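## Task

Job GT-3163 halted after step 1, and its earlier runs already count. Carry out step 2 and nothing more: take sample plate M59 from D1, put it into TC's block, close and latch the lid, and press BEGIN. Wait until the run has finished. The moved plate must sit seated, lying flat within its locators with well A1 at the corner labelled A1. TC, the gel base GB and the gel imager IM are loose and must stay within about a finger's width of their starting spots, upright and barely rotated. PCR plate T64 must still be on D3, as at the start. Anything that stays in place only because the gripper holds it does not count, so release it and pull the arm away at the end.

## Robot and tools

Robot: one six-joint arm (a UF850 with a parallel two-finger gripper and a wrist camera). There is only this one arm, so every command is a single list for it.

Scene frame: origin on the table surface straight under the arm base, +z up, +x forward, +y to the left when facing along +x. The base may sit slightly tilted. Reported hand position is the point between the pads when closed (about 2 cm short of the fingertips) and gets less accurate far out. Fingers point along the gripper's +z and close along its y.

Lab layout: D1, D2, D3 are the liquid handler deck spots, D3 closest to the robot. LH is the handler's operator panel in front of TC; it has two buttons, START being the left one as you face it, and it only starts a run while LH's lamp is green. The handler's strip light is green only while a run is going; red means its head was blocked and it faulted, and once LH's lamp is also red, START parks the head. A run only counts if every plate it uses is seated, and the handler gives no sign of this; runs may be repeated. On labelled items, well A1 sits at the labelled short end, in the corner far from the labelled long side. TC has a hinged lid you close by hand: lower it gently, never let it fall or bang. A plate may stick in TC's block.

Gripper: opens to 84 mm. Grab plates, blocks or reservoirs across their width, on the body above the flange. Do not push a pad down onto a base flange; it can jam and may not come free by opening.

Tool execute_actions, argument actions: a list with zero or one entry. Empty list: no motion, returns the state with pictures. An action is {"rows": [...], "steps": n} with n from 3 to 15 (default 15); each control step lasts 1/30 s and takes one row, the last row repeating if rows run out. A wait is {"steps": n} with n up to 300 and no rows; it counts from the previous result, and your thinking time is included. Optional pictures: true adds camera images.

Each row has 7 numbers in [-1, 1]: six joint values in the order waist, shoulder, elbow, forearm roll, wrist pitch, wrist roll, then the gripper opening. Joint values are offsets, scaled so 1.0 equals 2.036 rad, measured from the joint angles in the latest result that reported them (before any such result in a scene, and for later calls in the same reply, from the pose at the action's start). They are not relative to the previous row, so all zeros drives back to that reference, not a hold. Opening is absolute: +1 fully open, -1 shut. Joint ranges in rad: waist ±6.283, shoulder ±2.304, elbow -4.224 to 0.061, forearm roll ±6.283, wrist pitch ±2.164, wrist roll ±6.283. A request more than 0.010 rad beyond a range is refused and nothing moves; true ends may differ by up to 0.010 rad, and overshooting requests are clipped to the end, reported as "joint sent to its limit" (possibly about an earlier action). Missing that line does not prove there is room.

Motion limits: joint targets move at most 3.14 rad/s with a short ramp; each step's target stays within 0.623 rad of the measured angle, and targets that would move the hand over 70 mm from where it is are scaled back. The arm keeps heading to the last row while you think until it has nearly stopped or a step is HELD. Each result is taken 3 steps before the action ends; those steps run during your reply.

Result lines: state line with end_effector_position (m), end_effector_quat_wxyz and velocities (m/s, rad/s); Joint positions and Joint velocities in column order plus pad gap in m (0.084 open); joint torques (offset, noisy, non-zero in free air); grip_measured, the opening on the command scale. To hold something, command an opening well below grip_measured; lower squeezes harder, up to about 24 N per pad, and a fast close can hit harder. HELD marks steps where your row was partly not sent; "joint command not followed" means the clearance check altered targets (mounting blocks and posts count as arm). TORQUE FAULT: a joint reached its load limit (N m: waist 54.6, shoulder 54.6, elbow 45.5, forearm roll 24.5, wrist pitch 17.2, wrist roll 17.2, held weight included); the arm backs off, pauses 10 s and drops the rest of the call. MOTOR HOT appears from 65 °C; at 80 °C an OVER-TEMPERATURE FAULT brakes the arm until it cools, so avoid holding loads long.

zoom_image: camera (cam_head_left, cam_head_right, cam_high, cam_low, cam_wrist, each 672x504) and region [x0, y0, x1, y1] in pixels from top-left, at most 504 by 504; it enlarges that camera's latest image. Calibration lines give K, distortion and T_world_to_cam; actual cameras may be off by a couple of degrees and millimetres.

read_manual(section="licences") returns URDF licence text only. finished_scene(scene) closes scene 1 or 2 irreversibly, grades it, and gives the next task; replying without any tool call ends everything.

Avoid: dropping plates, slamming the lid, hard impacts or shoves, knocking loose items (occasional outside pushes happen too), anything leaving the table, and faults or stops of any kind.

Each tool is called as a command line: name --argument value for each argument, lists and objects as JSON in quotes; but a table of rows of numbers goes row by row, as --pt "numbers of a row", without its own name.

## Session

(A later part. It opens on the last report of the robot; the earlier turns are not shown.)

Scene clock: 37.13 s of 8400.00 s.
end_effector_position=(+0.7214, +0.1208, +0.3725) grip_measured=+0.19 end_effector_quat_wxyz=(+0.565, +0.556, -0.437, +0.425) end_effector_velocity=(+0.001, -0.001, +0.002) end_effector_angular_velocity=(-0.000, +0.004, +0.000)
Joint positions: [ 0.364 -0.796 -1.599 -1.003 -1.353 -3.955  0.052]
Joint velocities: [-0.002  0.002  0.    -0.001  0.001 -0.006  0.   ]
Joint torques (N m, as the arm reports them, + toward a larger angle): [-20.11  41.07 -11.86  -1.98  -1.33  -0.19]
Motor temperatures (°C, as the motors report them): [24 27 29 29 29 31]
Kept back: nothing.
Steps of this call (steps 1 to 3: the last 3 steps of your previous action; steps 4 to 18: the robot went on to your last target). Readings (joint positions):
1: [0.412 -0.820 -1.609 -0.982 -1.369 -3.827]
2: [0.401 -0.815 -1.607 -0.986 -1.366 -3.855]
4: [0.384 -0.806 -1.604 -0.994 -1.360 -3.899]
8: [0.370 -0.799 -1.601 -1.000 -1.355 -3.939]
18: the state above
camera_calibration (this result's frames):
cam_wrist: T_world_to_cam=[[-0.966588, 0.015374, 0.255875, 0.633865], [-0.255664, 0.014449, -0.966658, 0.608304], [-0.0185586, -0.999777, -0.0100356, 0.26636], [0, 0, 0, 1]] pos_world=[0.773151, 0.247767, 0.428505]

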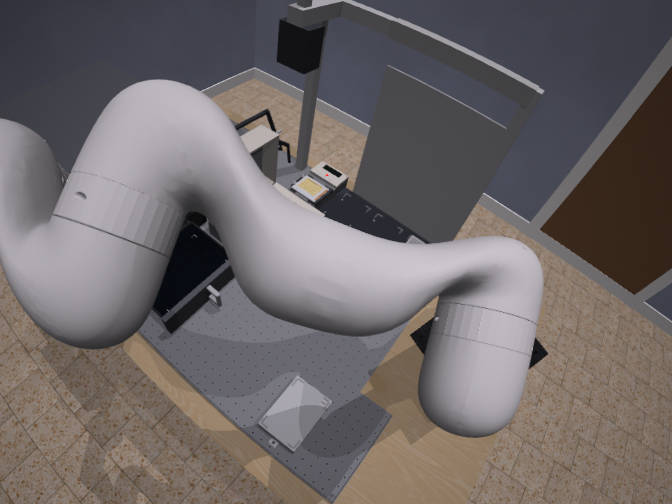

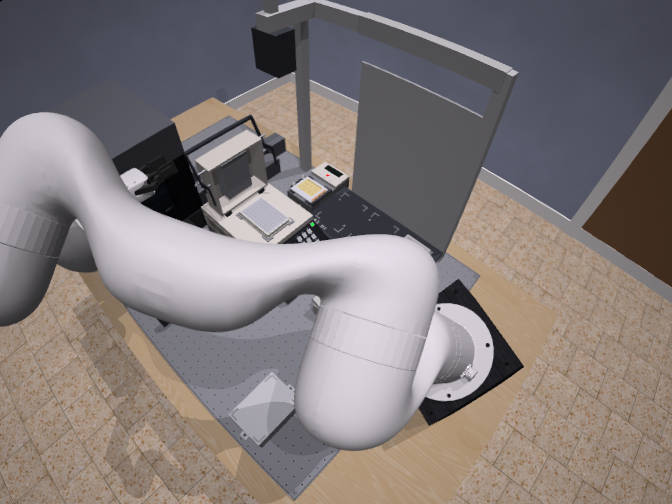

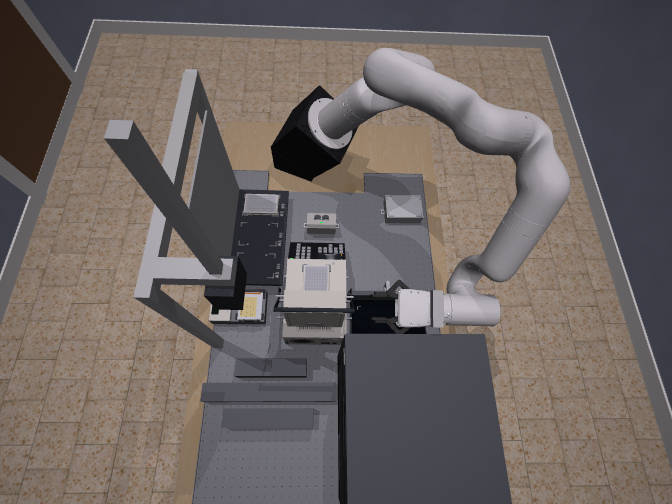

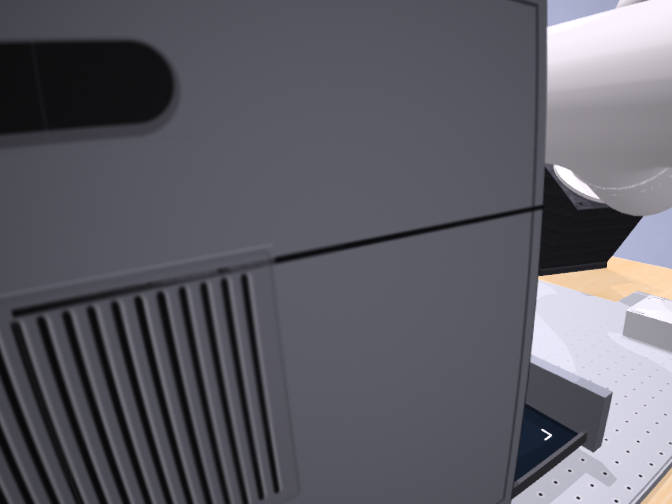

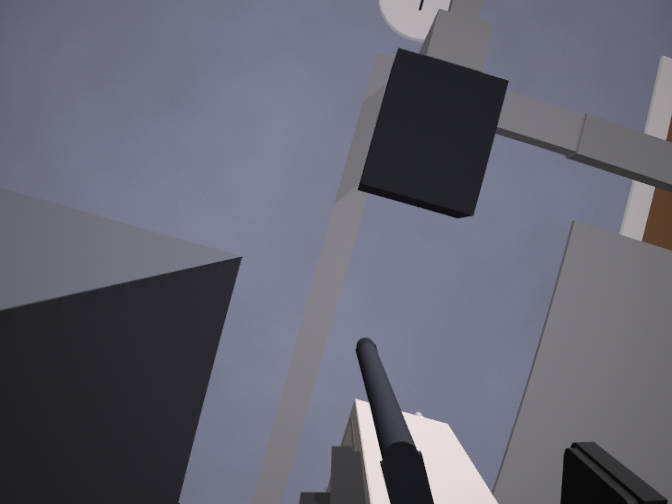

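execute_actions --actions '[{"rows": [[-0.002,-0.0004,0.0015,-0.0017,0.002,0.001,0.2],[-0.005,-0.001,0.004,-0.0044,0.0055,0.0025,0.2],[-0.009,-0.0017,0.0067,-0.0077,0.0096,0.0043,0.2],[-0.0135,-0.0026,0.01,-0.0115,0.0144,0.0065,0.2],[-0.018,-0.0035,0.0134,-0.0153,0.019,0.0086,0.2],[-0.0225,-0.0044,0.0168,-0.019,0.024,0.0108,0.2],[-0.027,-0.0052,0.02,-0.023,0.029,0.013,0.2],[-0.0314,-0.006,0.0235,-0.0268,0.0336,0.015,0.2],[-0.036,-0.007,0.0268,-0.0306,0.0384,0.0173,0.2],[-0.04,-0.0077,0.03,-0.034,0.0427,0.0192,0.2],[-0.043,-0.0083,0.032,-0.0367,0.046,0.0207,0.2],[-0.0449,-0.0087,0.0335,-0.0383,0.048,0.0216,0.2]], "steps": 15}]'

execute_actions --actions '[{"steps": 15}]' --pictures true

Scene clock: 37.83 s of 8400.00 s.
end_effector_position=(+0.7216, +0.0756, +0.3727) grip_measured=+0.19 end_effector_quat_wxyz=(+0.566, +0.555, -0.437, +0.425) end_effector_velocity=(-0.008, -0.196, +0.000) end_effector_angular_velocity=(+0.000, +0.004, -0.005)
Joint positions: [ 0.309 -0.807 -1.559 -1.049 -1.295 -3.929  0.052]
Joint velocities: [-0.238 -0.048  0.177 -0.202  0.25   0.113 -0.   ]
Joint torques (N m, as the arm reports them, + toward a larger angle): [-13.62  40.1  -12.26  -1.32  -1.28  -0.04]
Motor temperatures (°C, as the motors report them): [24 27 29 29 29 31]
Steps of this call (steps 1 to 9: the robot went on to your last target; steps 10 to 21: the first 12 steps of this action). Readings (joint positions):
10: [0.364 -0.796 -1.599 -1.003 -1.353 -3.956]
11: [0.363 -0.796 -1.599 -1.003 -1.352 -3.955]
13: [0.360 -0.797 -1.597 -1.006 -1.349 -3.953]
17: [0.340 -0.801 -1.582 -1.023 -1.327 -3.944]
21: the state above

Scene clock: 38.33 s of 8400.00 s.
end_effector_position=(+0.7199, +0.0463, +0.3726) grip_measured=+0.19 end_effector_quat_wxyz=(+0.565, +0.556, -0.437, +0.425) end_effector_velocity=(-0.001, -0.003, -0.000) end_effector_angular_velocity=(-0.000, +0.000, -0.001)
Joint positions: [ 0.273 -0.814 -1.532 -1.08  -1.256 -3.911  0.052]
Joint velocities: [-0.004 -0.001  0.003 -0.003  0.004  0.002  0.   ]
Joint torques (N m, as the arm reports them, + toward a larger angle): [-19.16  34.69 -11.16  -3.82  -1.24  -0.34]
Motor temperatures (°C, as the motors report them): [24 27 29 29 29 31]
Kept back: nothing.
Steps of this call (steps 1 to 3: the last 3 steps of your previous action; steps 4 to 15: the robot went on to your last target). Readings (joint positions):
1: [0.301 -0.809 -1.553 -1.056 -1.287 -3.925]
2: [0.295 -0.810 -1.548 -1.061 -1.280 -3.922]
4: [0.285 -0.812 -1.540 -1.070 -1.269 -3.917]
8: [0.276 -0.813 -1.534 -1.077 -1.259 -3.913]
15: the state above
camera_calibration (this result's frames):
cam_wrist: T_world_to_cam=[[-0.966653, 0.0151165, 0.255645, 0.633658], [-0.255437, 0.0144116, -0.966718, 0.608948], [-0.0182976, -0.999782, -0.0100697, 0.191694], [0, 0, 0, 1]] pos_world=[0.771582, 0.173297, 0.42862]

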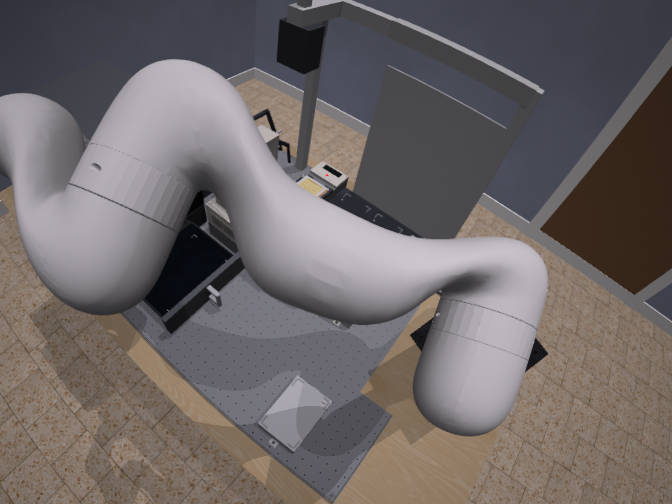

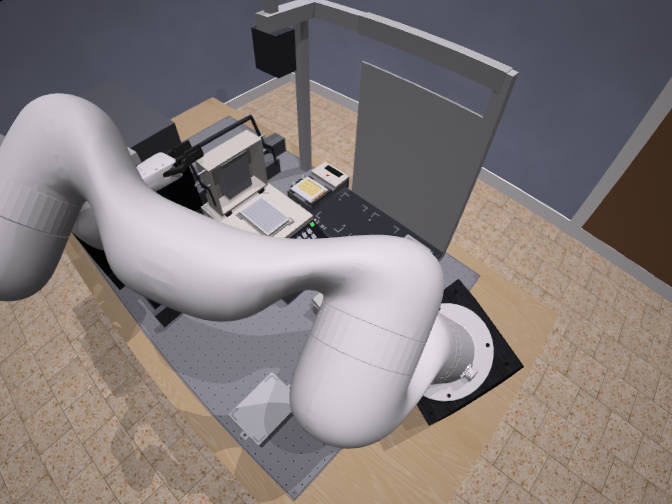

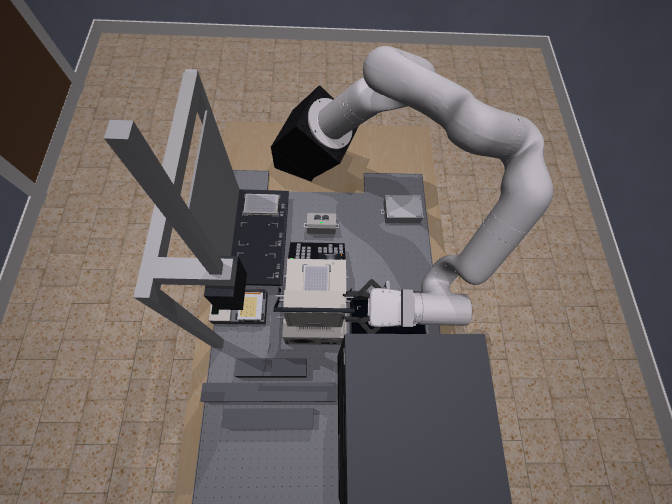

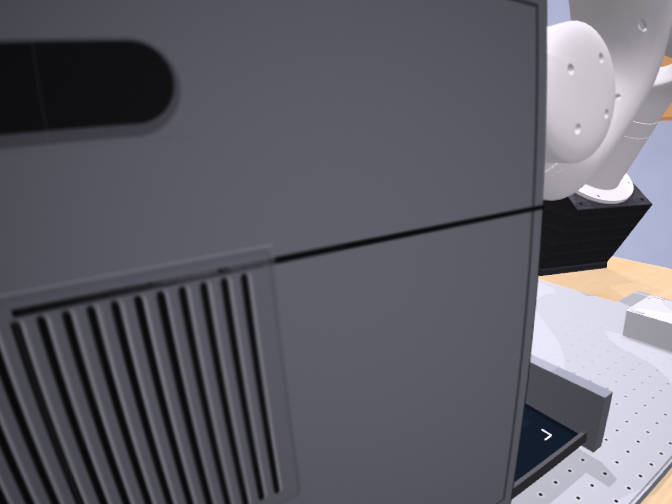

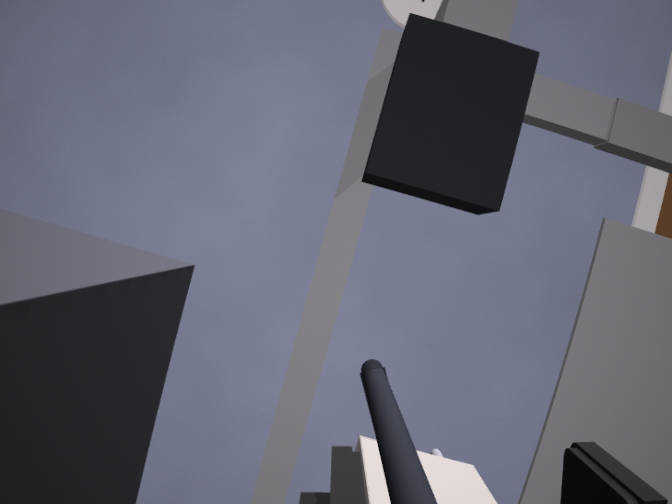

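zoom_image --camera "cam_high" --region '[310, 265, 430, 345]'

Region (310, 265, 430, 345) of cam_high's 672x504 image, scaled by 4.200, with more detail than that image has.

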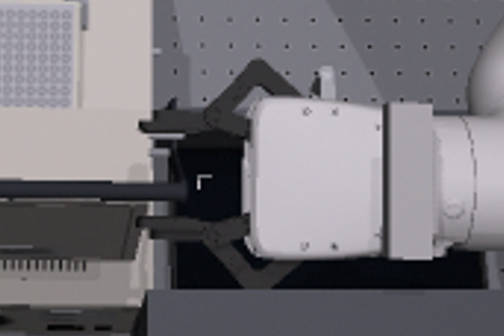

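execute_actions --actions '[{"rows": [[0,0.001,0.0015,-0.0002,0.0003,0.0004,0.15],[0,0.002,0.003,-0.0003,0.0005,0.0009,0.1],[-0.0001,0.0035,0.0053,-0.0005,0.0009,0.0015,0.05],[-0.0001,0.005,0.0076,-0.0008,0.0013,0.002,0.0],[-0.0002,0.0065,0.01,-0.001,0.0016,0.0027,-0.05],[-0.0002,0.008,0.012,-0.0012,0.002,0.0034,-0.1],[-0.0003,0.0095,0.0145,-0.0015,0.0024,0.004,-0.16],[-0.0003,0.011,0.017,-0.0017,0.0028,0.0046,-0.22],[-0.0004,0.0125,0.019,-0.002,0.0031,0.0053,-0.28],[-0.0004,0.014,0.0213,-0.0022,0.0035,0.0059,-0.34],[-0.0005,0.015,0.023,-0.0024,0.0038,0.0064,-0.4],[-0.0005,0.0159,0.0242,-0.0025,0.004,0.0067,-0.46],[-0.0005,0.0159,0.0242,-0.0025,0.004,0.0067,-0.52],[-0.0005,0.0159,0.0242,-0.0025,0.004,0.0067,-0.58],[-0.0005,0.0159,0.0242,-0.0025,0.004,0.0067,-0.64]], "steps": 15}]'

execute_actions --actions '[{"steps": 10}]' --pictures true

Scene clock: 41.90 s of 8400.00 s.
end_effector_position=(+0.7134, +0.0461, +0.3766) grip_measured=-0.34 end_effector_quat_wxyz=(+0.565, +0.556, -0.437, +0.425) end_effector_velocity=(-0.030, -0.003, +0.015) end_effector_angular_velocity=(-0.002, +0.007, -0.005)
Joint positions: [ 0.273 -0.794 -1.502 -1.083 -1.251 -3.903  0.029]
Joint velocities: [-0.002  0.08   0.126 -0.012  0.019  0.034 -0.079]
Joint torques (N m, as the arm reports them, + toward a larger angle): [-20.03  34.93  -9.4   -0.71  -1.67  -0.48]
Motor temperatures (°C, as the motors report them): [24 27 29 29 29 31]
Steps of this call (steps 1 to 15: the robot went on to your last target; steps 16 to 90: nothing new was sent; then 0.17 s passed at rest; steps 91 to 102: the first 12 steps of this action). Readings (joint positions):
91: [0.273 -0.814 -1.531 -1.080 -1.255 -3.911]
92: [0.273 -0.814 -1.531 -1.080 -1.255 -3.911]
94: [0.273 -0.812 -1.529 -1.081 -1.255 -3.910]
98: [0.273 -0.805 -1.518 -1.082 -1.253 -3.907]
102: the state above

Scene clock: 42.23 s of 8400.00 s.
end_effector_position=(+0.7088, +0.0456, +0.3788) grip_measured=-0.65 end_effector_quat_wxyz=(+0.566, +0.556, -0.437, +0.424) end_effector_velocity=(-0.002, -0.000, +0.001) end_effector_angular_velocity=(+0.001, +0.001, +0.000)
Joint positions: [ 0.272 -0.782 -1.484 -1.085 -1.248 -3.898  0.015]
Joint velocities: [-0.     0.007  0.01  -0.001  0.002  0.002 -0.004]
Joint torques (N m, as the arm reports them, + toward a larger angle): [-19.68  36.01 -11.16  -1.37  -1.36  -0.21]
Motor temperatures (°C, as the motors report them): [24 27 29 29 29 31]
Kept back: nothing.
Steps of this call (steps 1 to 3: the last 3 steps of your previous action; steps 4 to 10: the robot went on to your last target). Readings (joint positions):
1: [0.273 -0.792 -1.498 -1.084 -1.250 -3.902]
2: [0.273 -0.789 -1.495 -1.084 -1.250 -3.901]
4: [0.272 -0.786 -1.489 -1.085 -1.249 -3.899]
8: [0.272 -0.783 -1.484 -1.085 -1.248 -3.898]
10: the state above
camera_calibration (this result's frames):
cam_wrist: T_world_to_cam=[[-0.966241, 0.0157017, 0.25716, 0.620482], [-0.256945, 0.0144935, -0.966317, 0.613036], [-0.0188999, -0.999772, -0.00996971, 0.191242], [0, 0, 0, 1]] pos_world=[0.760666, 0.172571, 0.434731]

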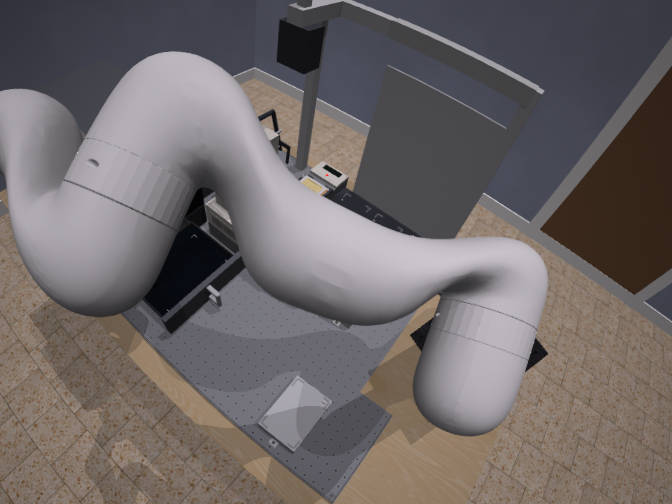

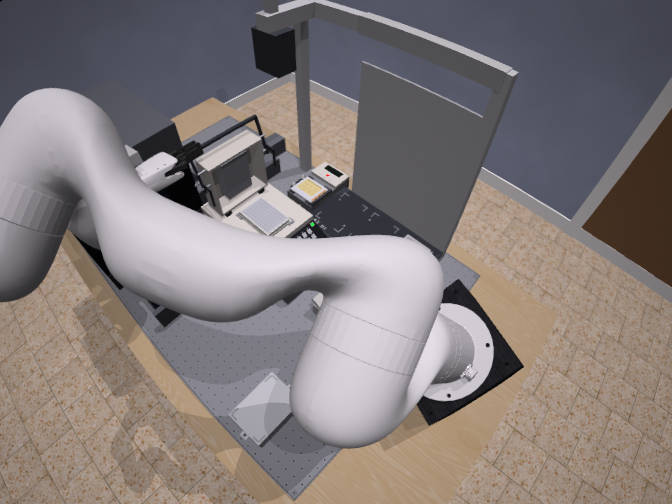

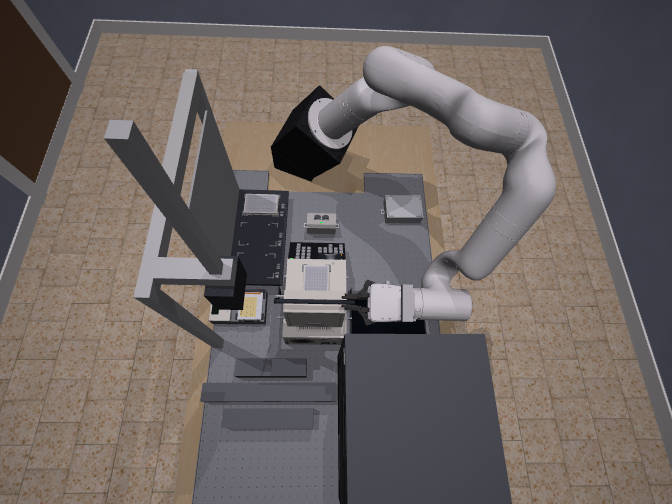

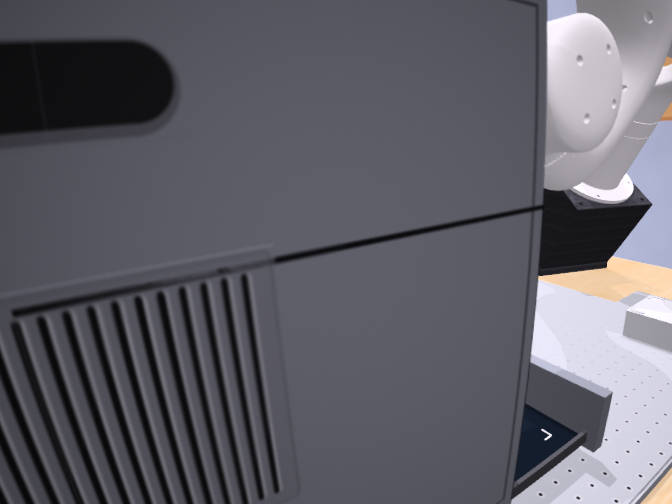

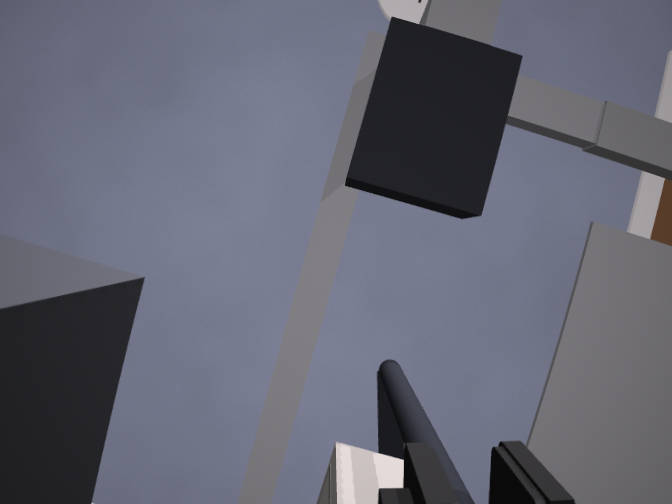

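execute_actions --actions '[{"rows": [[0,0,0,0,0,0,-0.72],[0,0,0,0,0,0,-0.8],[0,0,0,0,0,0,-0.87],[0,0,0,0,0,0,-0.92],[0.0004,0.0014,0.0028,-0.0002,0.0005,0.0015,-0.92],[0.0009,0.0033,0.0067,-0.0004,0.0011,0.0035,-0.92],[0.0016,0.006,0.0124,-0.0008,0.002,0.0065,-0.92],[0.0024,0.0087,0.018,-0.0012,0.003,0.0094,-0.92],[0.0031,0.0114,0.0236,-0.0016,0.0039,0.0124,-0.92],[0.0038,0.0141,0.0292,-0.0019,0.0048,0.0153,-0.92],[0.0046,0.0169,0.0348,-0.0023,0.0058,0.0183,-0.92],[0.0053,0.0196,0.0405,-0.0027,0.0067,0.0212,-0.92],[0.0061,0.0223,0.0461,-0.003,0.0076,0.0242,-0.92],[0.0068,0.025,0.0517,-0.0034,0.0086,0.0271,-0.92],[0.0074,0.0272,0.0562,-0.0037,0.0093,0.0295,-0.92]], "steps": 15}]'

execute_actions --actions '[{"steps": 12}]' --pictures true

Scene clock: 45.60 s of 8400.00 s.
end_effector_position=(+0.7007, +0.0460, +0.3797) grip_measured=-0.70 end_effector_quat_wxyz=(+0.566, +0.555, -0.437, +0.425) end_effector_velocity=(-0.071, +0.003, +0.003) end_effector_angular_velocity=(-0.016, -0.007, -0.003)
Joint positions: [ 0.276 -0.766 -1.453 -1.088 -1.245 -3.881  0.013]
Joint velocities: [ 0.033  0.129  0.255 -0.02   0.025  0.136 -0.   ]
Joint torques (N m, as the arm reports them, + toward a larger angle): [-11.68  35.98  -6.38   0.92   0.34  -0.3 ]
Motor temperatures (°C, as the motors report them): [24 27 29 29 29 31]
Steps of this call (steps 1 to 30: the robot went on to your last target; steps 31 to 89: nothing new was sent; steps 90 to 101: the first 12 steps of this action). Readings (joint positions):
90: [0.272 -0.782 -1.482 -1.085 -1.248 -3.898]
91: [0.272 -0.782 -1.483 -1.085 -1.248 -3.898]
93: [0.272 -0.782 -1.483 -1.085 -1.248 -3.898]
97: [0.273 -0.779 -1.478 -1.086 -1.247 -3.895]
101: the state above

Scene clock: 46.00 s of 8400.00 s.
end_effector_position=(+0.6775, +0.0464, +0.3776) grip_measured=-0.70 end_effector_quat_wxyz=(+0.566, +0.556, -0.437, +0.424) end_effector_velocity=(-0.014, -0.001, -0.010) end_effector_angular_velocity=(+0.019, +0.012, +0.003)
Joint positions: [ 0.287 -0.729 -1.373 -1.092 -1.23  -3.84   0.013]
Joint velocities: [ 0.009  0.014  0.046  0.002  0.028  0.018 -0.   ]
Joint torques (N m, as the arm reports them, + toward a larger angle): [-15.78  29.88  -7.22   1.84   1.5   -0.46]
Motor temperatures (°C, as the motors report them): [24 27 29 29 29 31]
Kept back: nothing.
Steps of this call (steps 1 to 3: the last 3 steps of your previous action; steps 4 to 12: the robot went on to your last target). Readings (joint positions):
1: [0.277 -0.762 -1.444 -1.089 -1.244 -3.876]
2: [0.278 -0.757 -1.435 -1.089 -1.243 -3.871]
4: [0.281 -0.747 -1.414 -1.090 -1.240 -3.861]
8: [0.285 -0.733 -1.384 -1.092 -1.236 -3.846]
12: the state above
camera_calibration (this result's frames):
cam_wrist: T_world_to_cam=[[-0.966165, 0.0164769, 0.257397, 0.590326], [-0.257184, 0.0139798, -0.966261, 0.603922], [-0.0195193, -0.999767, -0.00926919, 0.191513], [0, 0, 0, 1]] pos_world=[0.72941, 0.173299, 0.433373]

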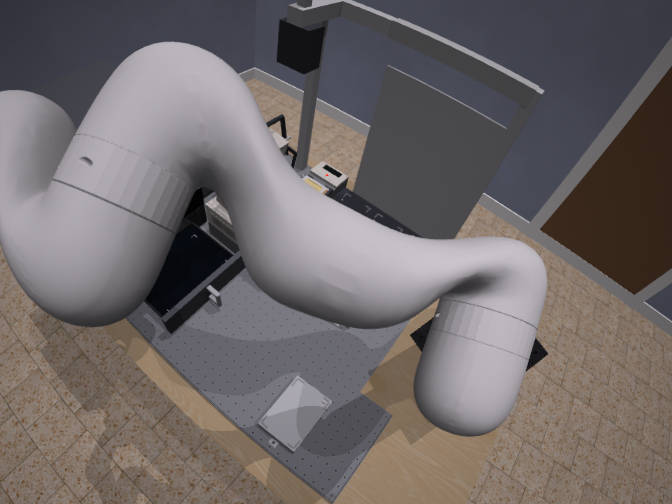

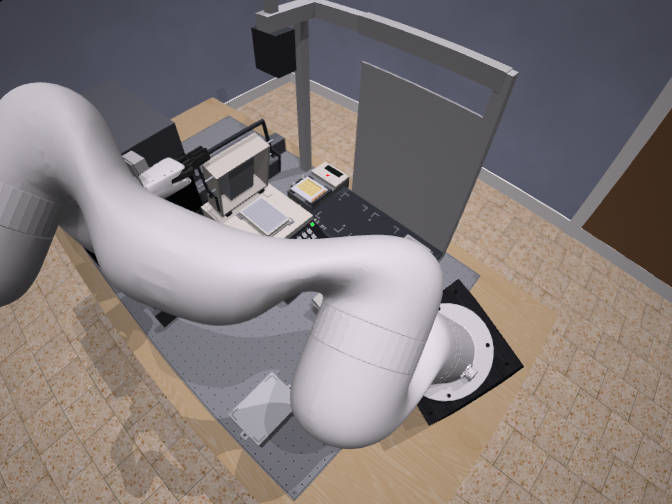

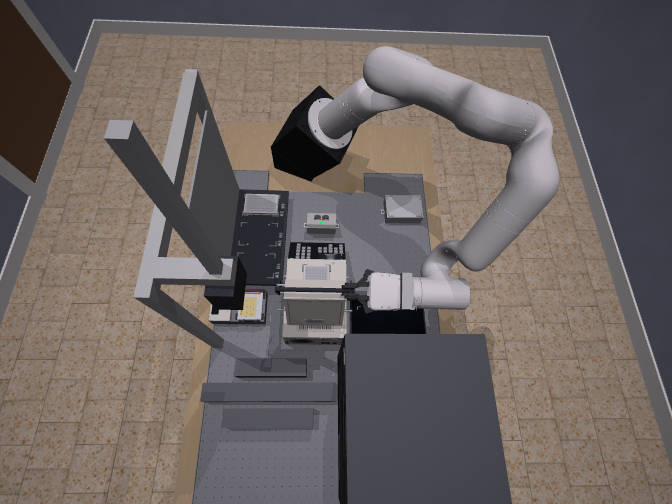

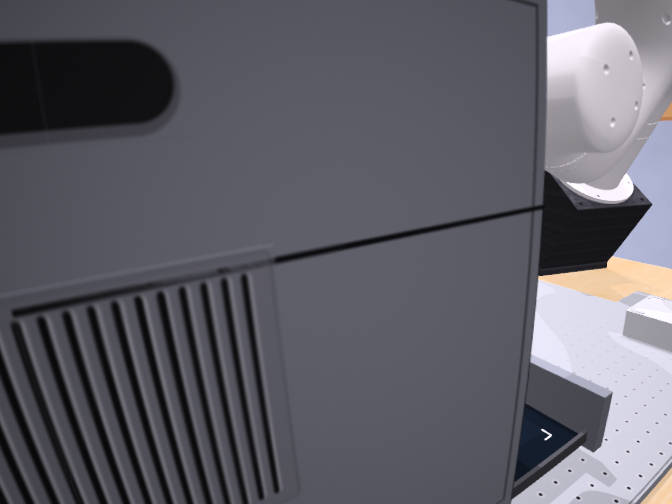

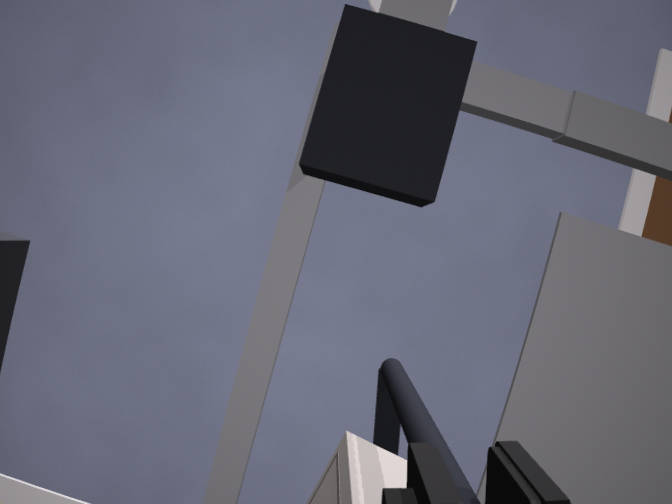

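zoom_image --camera "cam_head_right" --region '[170, 100, 330, 260]'

Region (170, 100, 330, 260) of cam_head_right's 672x504 image, scaled by 3.150, with more detail than that image has.

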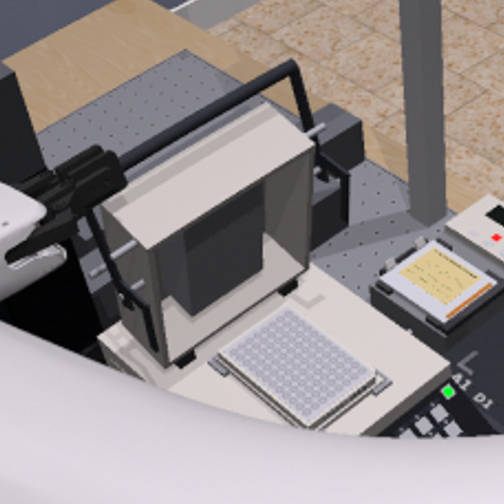

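execute_actions --actions '[{"rows": [[0.001,0.002,0.005,-0.0002,0.001,0.006,-0.92],[0.002,0.0035,0.0095,-0.0004,0.0018,0.012,-0.92],[0.003,0.005,0.014,-0.0006,0.0026,0.018,-0.92],[0.0044,0.0067,0.019,-0.0008,0.0034,0.024,-0.92],[0.0055,0.0084,0.0237,-0.001,0.0043,0.03,-0.92],[0.0065,0.01,0.0284,-0.0013,0.0052,0.035,-0.92],[0.0076,0.0117,0.0331,-0.0015,0.006,0.04,-0.92],[0.0087,0.0134,0.0378,-0.0017,0.0069,0.046,-0.92],[0.0098,0.015,0.0426,-0.0019,0.0077,0.052,-0.92],[0.0109,0.0167,0.0473,-0.0021,0.0086,0.057,-0.92],[0.0123,0.017,0.0506,-0.0021,0.0093,0.06,-0.92],[0.0136,0.0173,0.0539,-0.0021,0.01,0.063,-0.92],[0.015,0.0176,0.0572,-0.002,0.0108,0.067,-0.92],[0.0164,0.0179,0.0605,-0.002,0.0115,0.07,-0.92],[0.0178,0.0183,0.0638,-0.002,0.0123,0.073,-0.92]], "steps": 15}]'

execute_actions --actions '[{"steps": 12}]' --pictures true

Scene clock: 47.43 s of 8400.00 s.
end_effector_position=(+0.6556, +0.0467, +0.3711) grip_measured=-0.70 end_effector_quat_wxyz=(+0.559, +0.547, -0.446, +0.434) end_effector_velocity=(-0.091, +0.002, -0.039) end_effector_angular_velocity=(+0.012, -0.103, +0.003)
Joint positions: [ 0.302 -0.705 -1.306 -1.095 -1.22  -3.76   0.013]
Joint velocities: [ 0.071  0.08   0.267 -0.006  0.064  0.298  0.   ]
Joint torques (N m, as the arm reports them, + toward a larger angle): [-11.72  23.89  -8.17   0.28   1.37  -0.08]
Motor temperatures (°C, as the motors report them): [24 27 29 29 29 31]
Steps of this call (steps 1 to 30: the robot went on to your last target; step 31: nothing new was sent; steps 32 to 43: the first 12 steps of this action). Readings (joint positions):
32: [0.287 -0.727 -1.369 -1.093 -1.228 -3.838]
33: [0.288 -0.727 -1.368 -1.093 -1.228 -3.837]
35: [0.288 -0.725 -1.364 -1.093 -1.228 -3.830]
39: [0.294 -0.717 -1.341 -1.094 -1.227 -3.800]
43: the state above

Scene clock: 47.83 s of 8400.00 s.
end_effector_position=(+0.6332, +0.0471, +0.3590) grip_measured=-0.70 end_effector_quat_wxyz=(+0.555, +0.545, -0.451, +0.438) end_effector_velocity=(-0.009, +0.000, -0.003) end_effector_angular_velocity=(-0.004, -0.010, +0.000)
Joint positions: [ 0.322 -0.693 -1.246 -1.096 -1.204 -3.695  0.013]
Joint velocities: [ 0.007  0.006  0.024 -0.002  0.001  0.03   0.   ]
Joint torques (N m, as the arm reports them, + toward a larger angle): [-14.    34.32 -10.7   -1.6    0.09  -0.13]
Motor temperatures (°C, as the motors report them): [24 27 29 29 29 31]
Kept back: nothing.
Steps of this call (steps 1 to 3: the last 3 steps of your previous action; steps 4 to 12: the robot went on to your last target). Readings (joint positions):
1: [0.304 -0.703 -1.298 -1.095 -1.218 -3.750]
2: [0.307 -0.701 -1.289 -1.095 -1.215 -3.741]
4: [0.312 -0.698 -1.273 -1.096 -1.211 -3.724]
8: [0.320 -0.694 -1.252 -1.096 -1.206 -3.702]
12: the state above
camera_calibration (this result's frames):
cam_wrist: T_world_to_cam=[[-0.977698, 0.0161419, 0.209394, 0.576938], [-0.209168, 0.0146597, -0.97777, 0.548247], [-0.0188527, -0.999762, -0.0109564, 0.191443], [0, 0, 0, 1]] pos_world=[0.682356, 0.174048, 0.417349]

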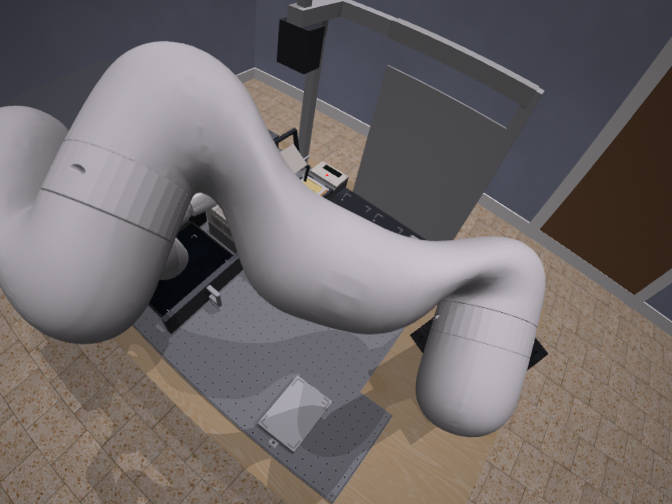

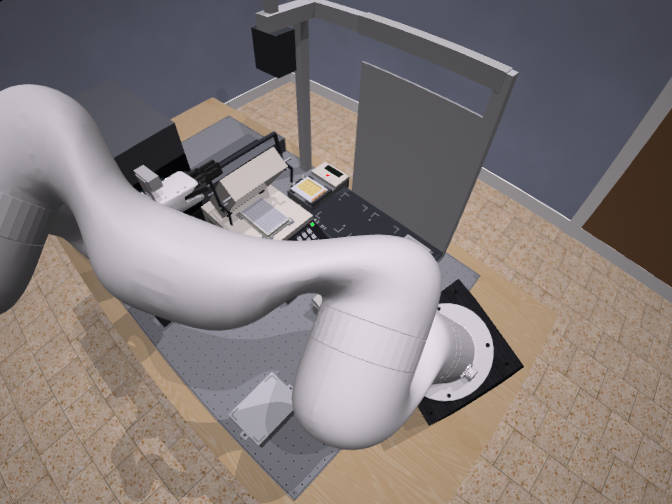

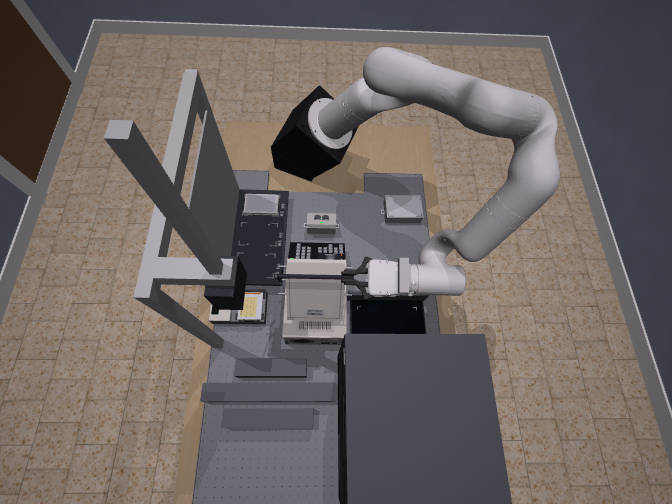

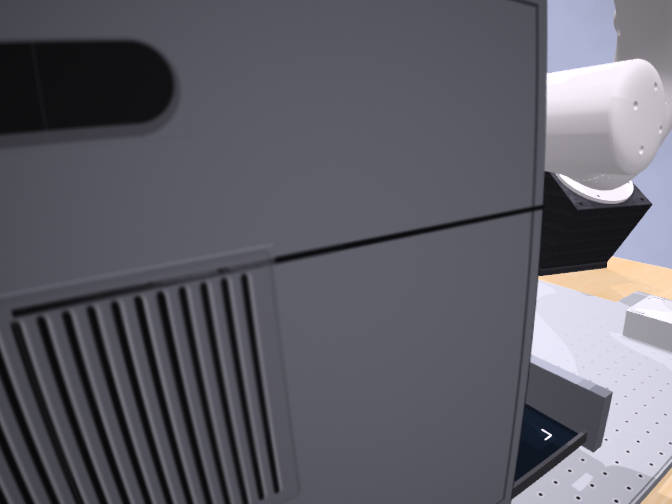

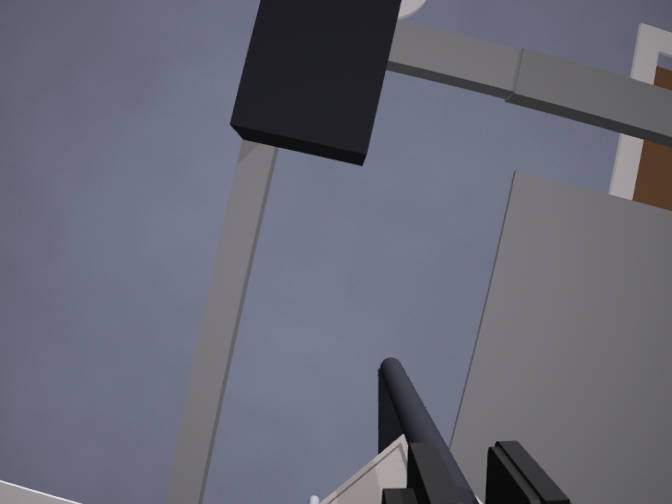

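execute_actions --actions '[]'

Scene clock: 49.70 s of 8400.00 s.
end_effector_position=(+0.6325, +0.0475, +0.3591) grip_measured=-0.70 end_effector_quat_wxyz=(+0.555, +0.545, -0.451, +0.438) end_effector_velocity=(+0.000, +0.000, +0.000) end_effector_angular_velocity=(+0.000, -0.001, -0.000)
Joint positions: [ 0.323 -0.692 -1.243 -1.096 -1.205 -3.692  0.013]
Joint velocities: [-0.    -0.    -0.     0.    -0.     0.001 -0.   ]
Joint torques (N m, as the arm reports them, + toward a larger angle): [-14.13  38.83 -12.51  -3.08  -1.13  -0.1 ]
Motor temperatures (°C, as the motors report them): [24 27 29 29 29 31]
Kept back: nothing.
Steps of this call (steps 1 to 30: the robot went on to your last target; steps 31 to 56: nothing new was sent). Readings (joint positions):
1: [0.322 -0.693 -1.245 -1.096 -1.204 -3.694]
2: [0.323 -0.692 -1.244 -1.096 -1.204 -3.693]
4: [0.323 -0.692 -1.244 -1.096 -1.204 -3.693]
8: [0.323 -0.692 -1.243 -1.096 -1.204 -3.692]
56: the state above
The arm was judged still, so your last target was given up. Only a new action makes it travel on or press farther. Fingers that are still opening or closing keep moving.
camera_calibration (this result's frames):
cam_wrist: T_world_to_cam=[[-0.978005, 0.0161237, 0.207956, 0.57689], [-0.207756, 0.0132235, -0.978091, 0.54754], [-0.0185203, -0.999783, -0.00958288, 0.191077], [0, 0, 0, 1]] pos_world=[0.681495, 0.174493, 0.417408]

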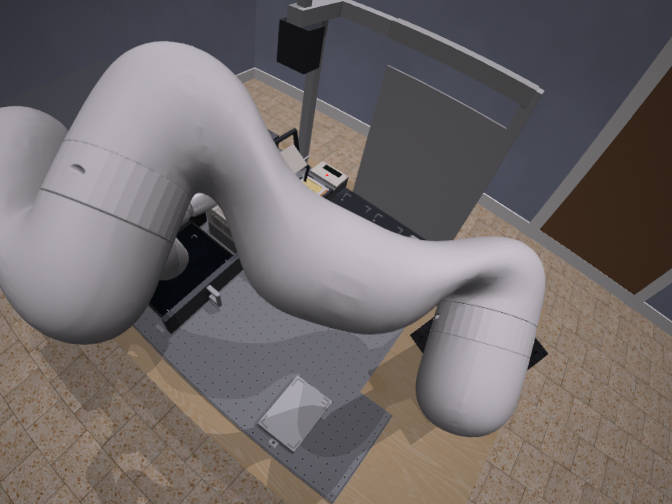

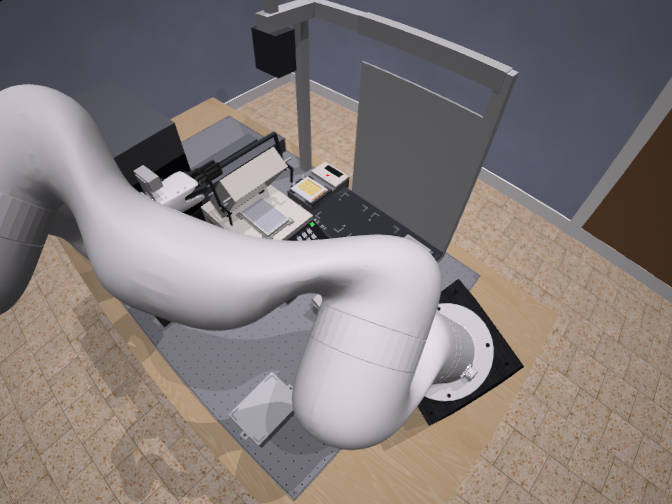

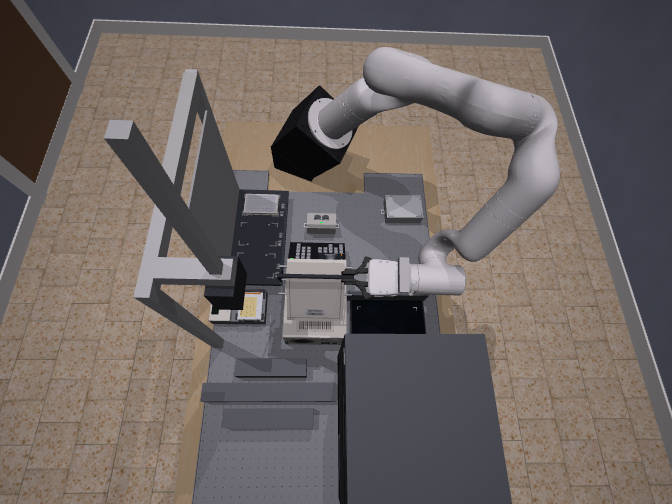

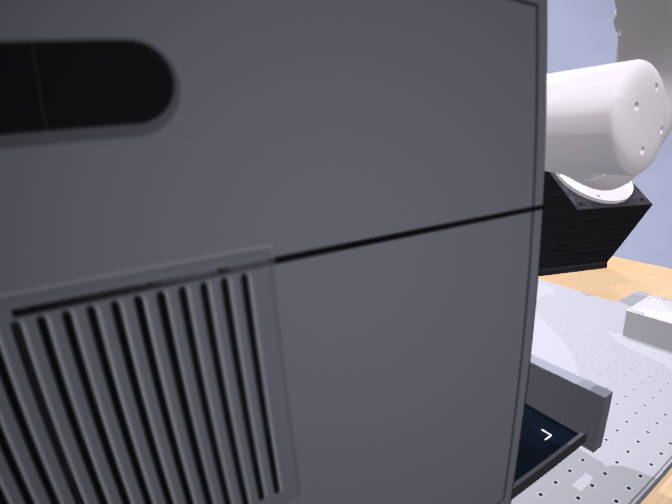

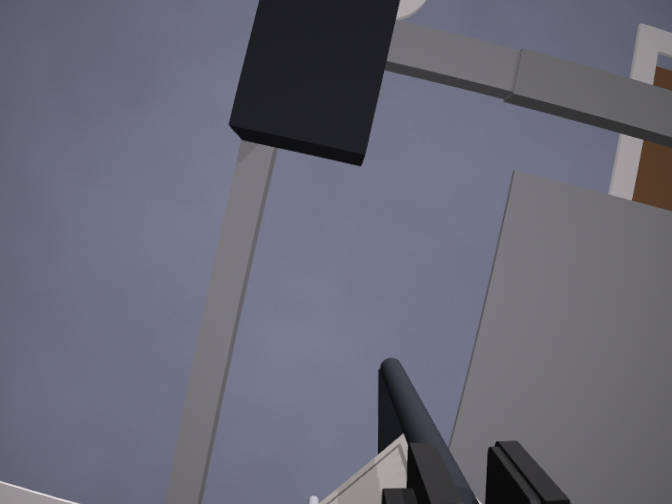

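execute_actions --actions '[{"rows": [[0.0005,-0.0002,0.0007,0.0001,0.0002,0.0014,-0.92],[0.0018,-0.0008,0.0028,0.0002,0.0008,0.0052,-0.92],[0.0039,-0.0016,0.0058,0.0004,0.0018,0.0109,-0.92],[0.0064,-0.0027,0.0096,0.0007,0.0029,0.0182,-0.92],[0.0093,-0.0039,0.0140,0.0010,0.0042,0.0263,-0.92],[0.0124,-0.0052,0.0186,0.0014,0.0056,0.0350,-0.92],[0.0155,-0.0064,0.0232,0.0017,0.0070,0.0437,-0.92],[0.0184,-0.0076,0.0276,0.0020,0.0083,0.0518,-0.92],[0.0209,-0.0087,0.0314,0.0023,0.0095,0.0591,-0.92],[0.0230,-0.0095,0.0344,0.0025,0.0104,0.0648,-0.92],[0.0243,-0.0101,0.0365,0.0026,0.0110,0.0686,-0.92],[0.0248,-0.0103,0.0372,0.0027,0.0112,0.0700,-0.92]], "steps": 15}]'

execute_actions --actions '[{"steps": 10}]' --pictures true

Scene clock: 50.83 s of 8400.00 s.
end_effector_position=(+0.6092, +0.0481, +0.3367) grip_measured=-0.70 end_effector_quat_wxyz=(+0.550, +0.539, -0.457, +0.445) end_effector_velocity=(-0.111, +0.001, -0.109) end_effector_angular_velocity=(+0.016, -0.089, +0.003)
Joint positions: [ 0.354 -0.704 -1.197 -1.093 -1.193 -3.606  0.013]
Joint velocities: [ 0.144 -0.064  0.215  0.018  0.086  0.389 -0.   ]
Joint torques (N m, as the arm reports them, + toward a larger angle): [-10.22  38.86 -10.13  -0.83   0.04  -0.12]
Motor temperatures (°C, as the motors report them): [24 27 29 29 29 31]
Steps of this call (steps 1 to 22: nothing new was sent; steps 23 to 34: the first 12 steps of this action). Readings (joint positions):
23: [0.323 -0.692 -1.243 -1.096 -1.205 -3.692]
24: [0.323 -0.692 -1.243 -1.096 -1.205 -3.691]
26: [0.324 -0.692 -1.242 -1.096 -1.206 -3.688]
30: [0.335 -0.696 -1.226 -1.095 -1.203 -3.658]
34: the state above

Scene clock: 51.17 s of 8400.00 s.
end_effector_position=(+0.5944, +0.0483, +0.3230) grip_measured=-0.70 end_effector_quat_wxyz=(+0.546, +0.537, -0.461, +0.448) end_effector_velocity=(-0.006, +0.000, -0.004) end_effector_angular_velocity=(-0.006, -0.011, +0.000)
Joint positions: [ 0.373 -0.712 -1.169 -1.091 -1.181 -3.552  0.013]
Joint velocities: [ 0.008 -0.002  0.013 -0.    -0.002  0.028 -0.   ]
Joint torques (N m, as the arm reports them, + toward a larger angle): [ -7.97  40.53 -12.14  -1.37  -1.32   0.15]
Motor temperatures (°C, as the motors report them): [24 27 29 29 29 31]
Kept back: nothing.
Steps of this call (steps 1 to 3: the last 3 steps of your previous action; steps 4 to 10: the robot went on to your last target). Readings (joint positions):
1: [0.358 -0.706 -1.191 -1.092 -1.190 -3.594]
2: [0.362 -0.708 -1.185 -1.092 -1.187 -3.583]
4: [0.367 -0.711 -1.177 -1.091 -1.184 -3.568]
8: [0.372 -0.712 -1.170 -1.091 -1.181 -3.555]
10: the state above
camera_calibration (this result's frames):
cam_wrist: T_world_to_cam=[[-0.985045, 0.0157115, 0.171577, 0.563075], [-0.17137, 0.0136997, -0.985111, 0.484904], [-0.0178281, -0.999783, -0.0108024, 0.190776], [0, 0, 0, 1]] pos_world=[0.641154, 0.175245, 0.383134]

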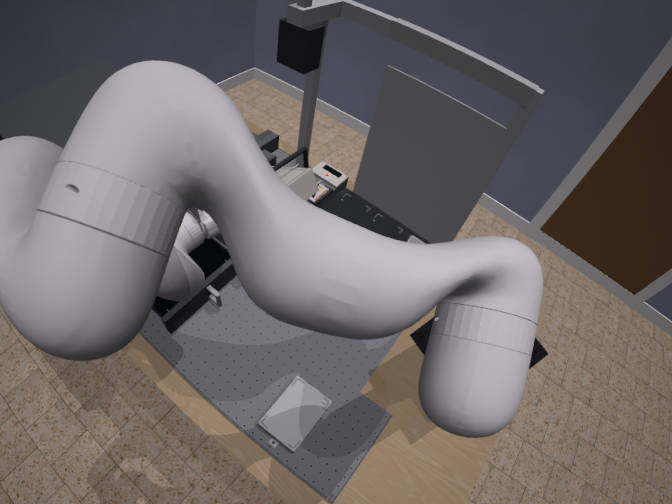

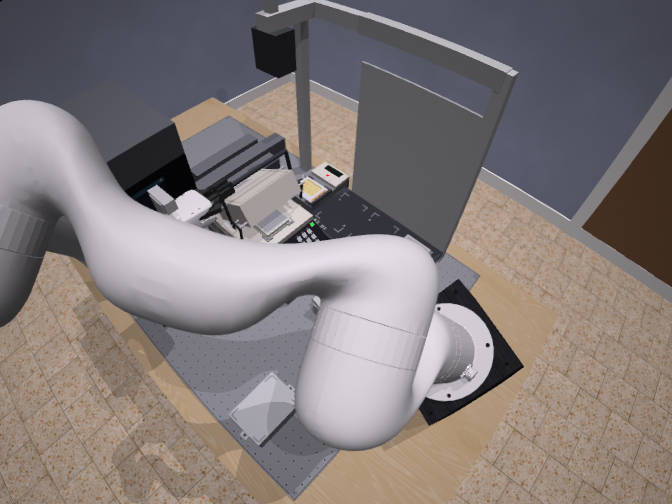

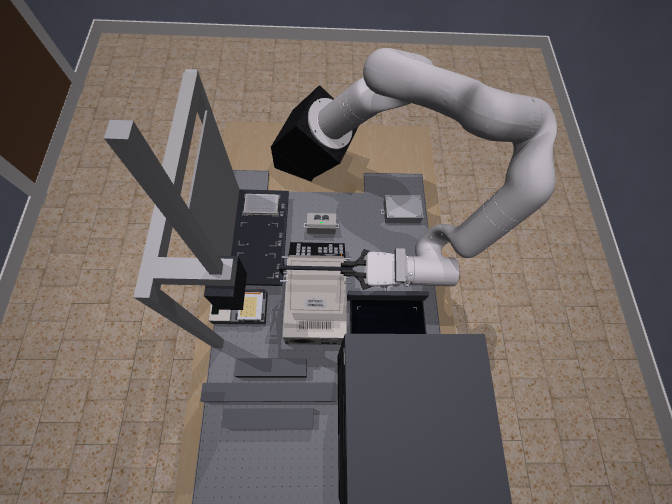

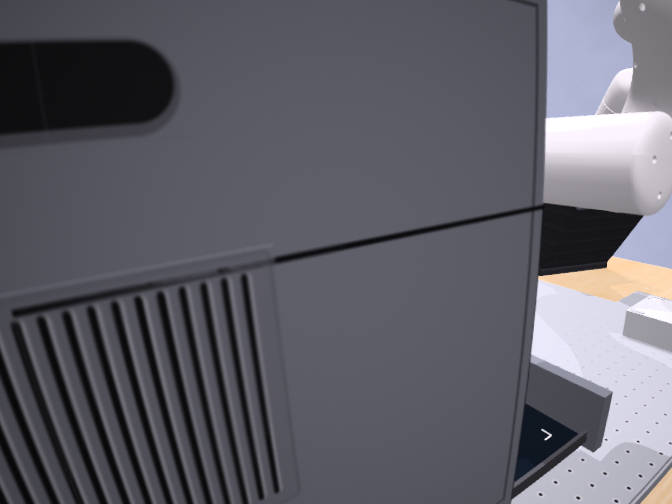

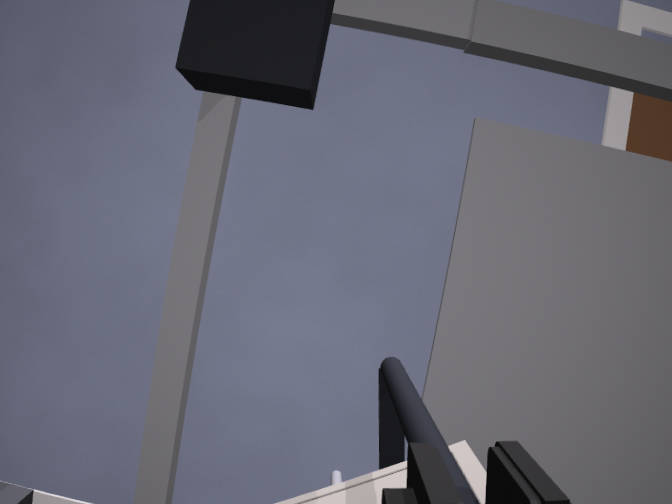

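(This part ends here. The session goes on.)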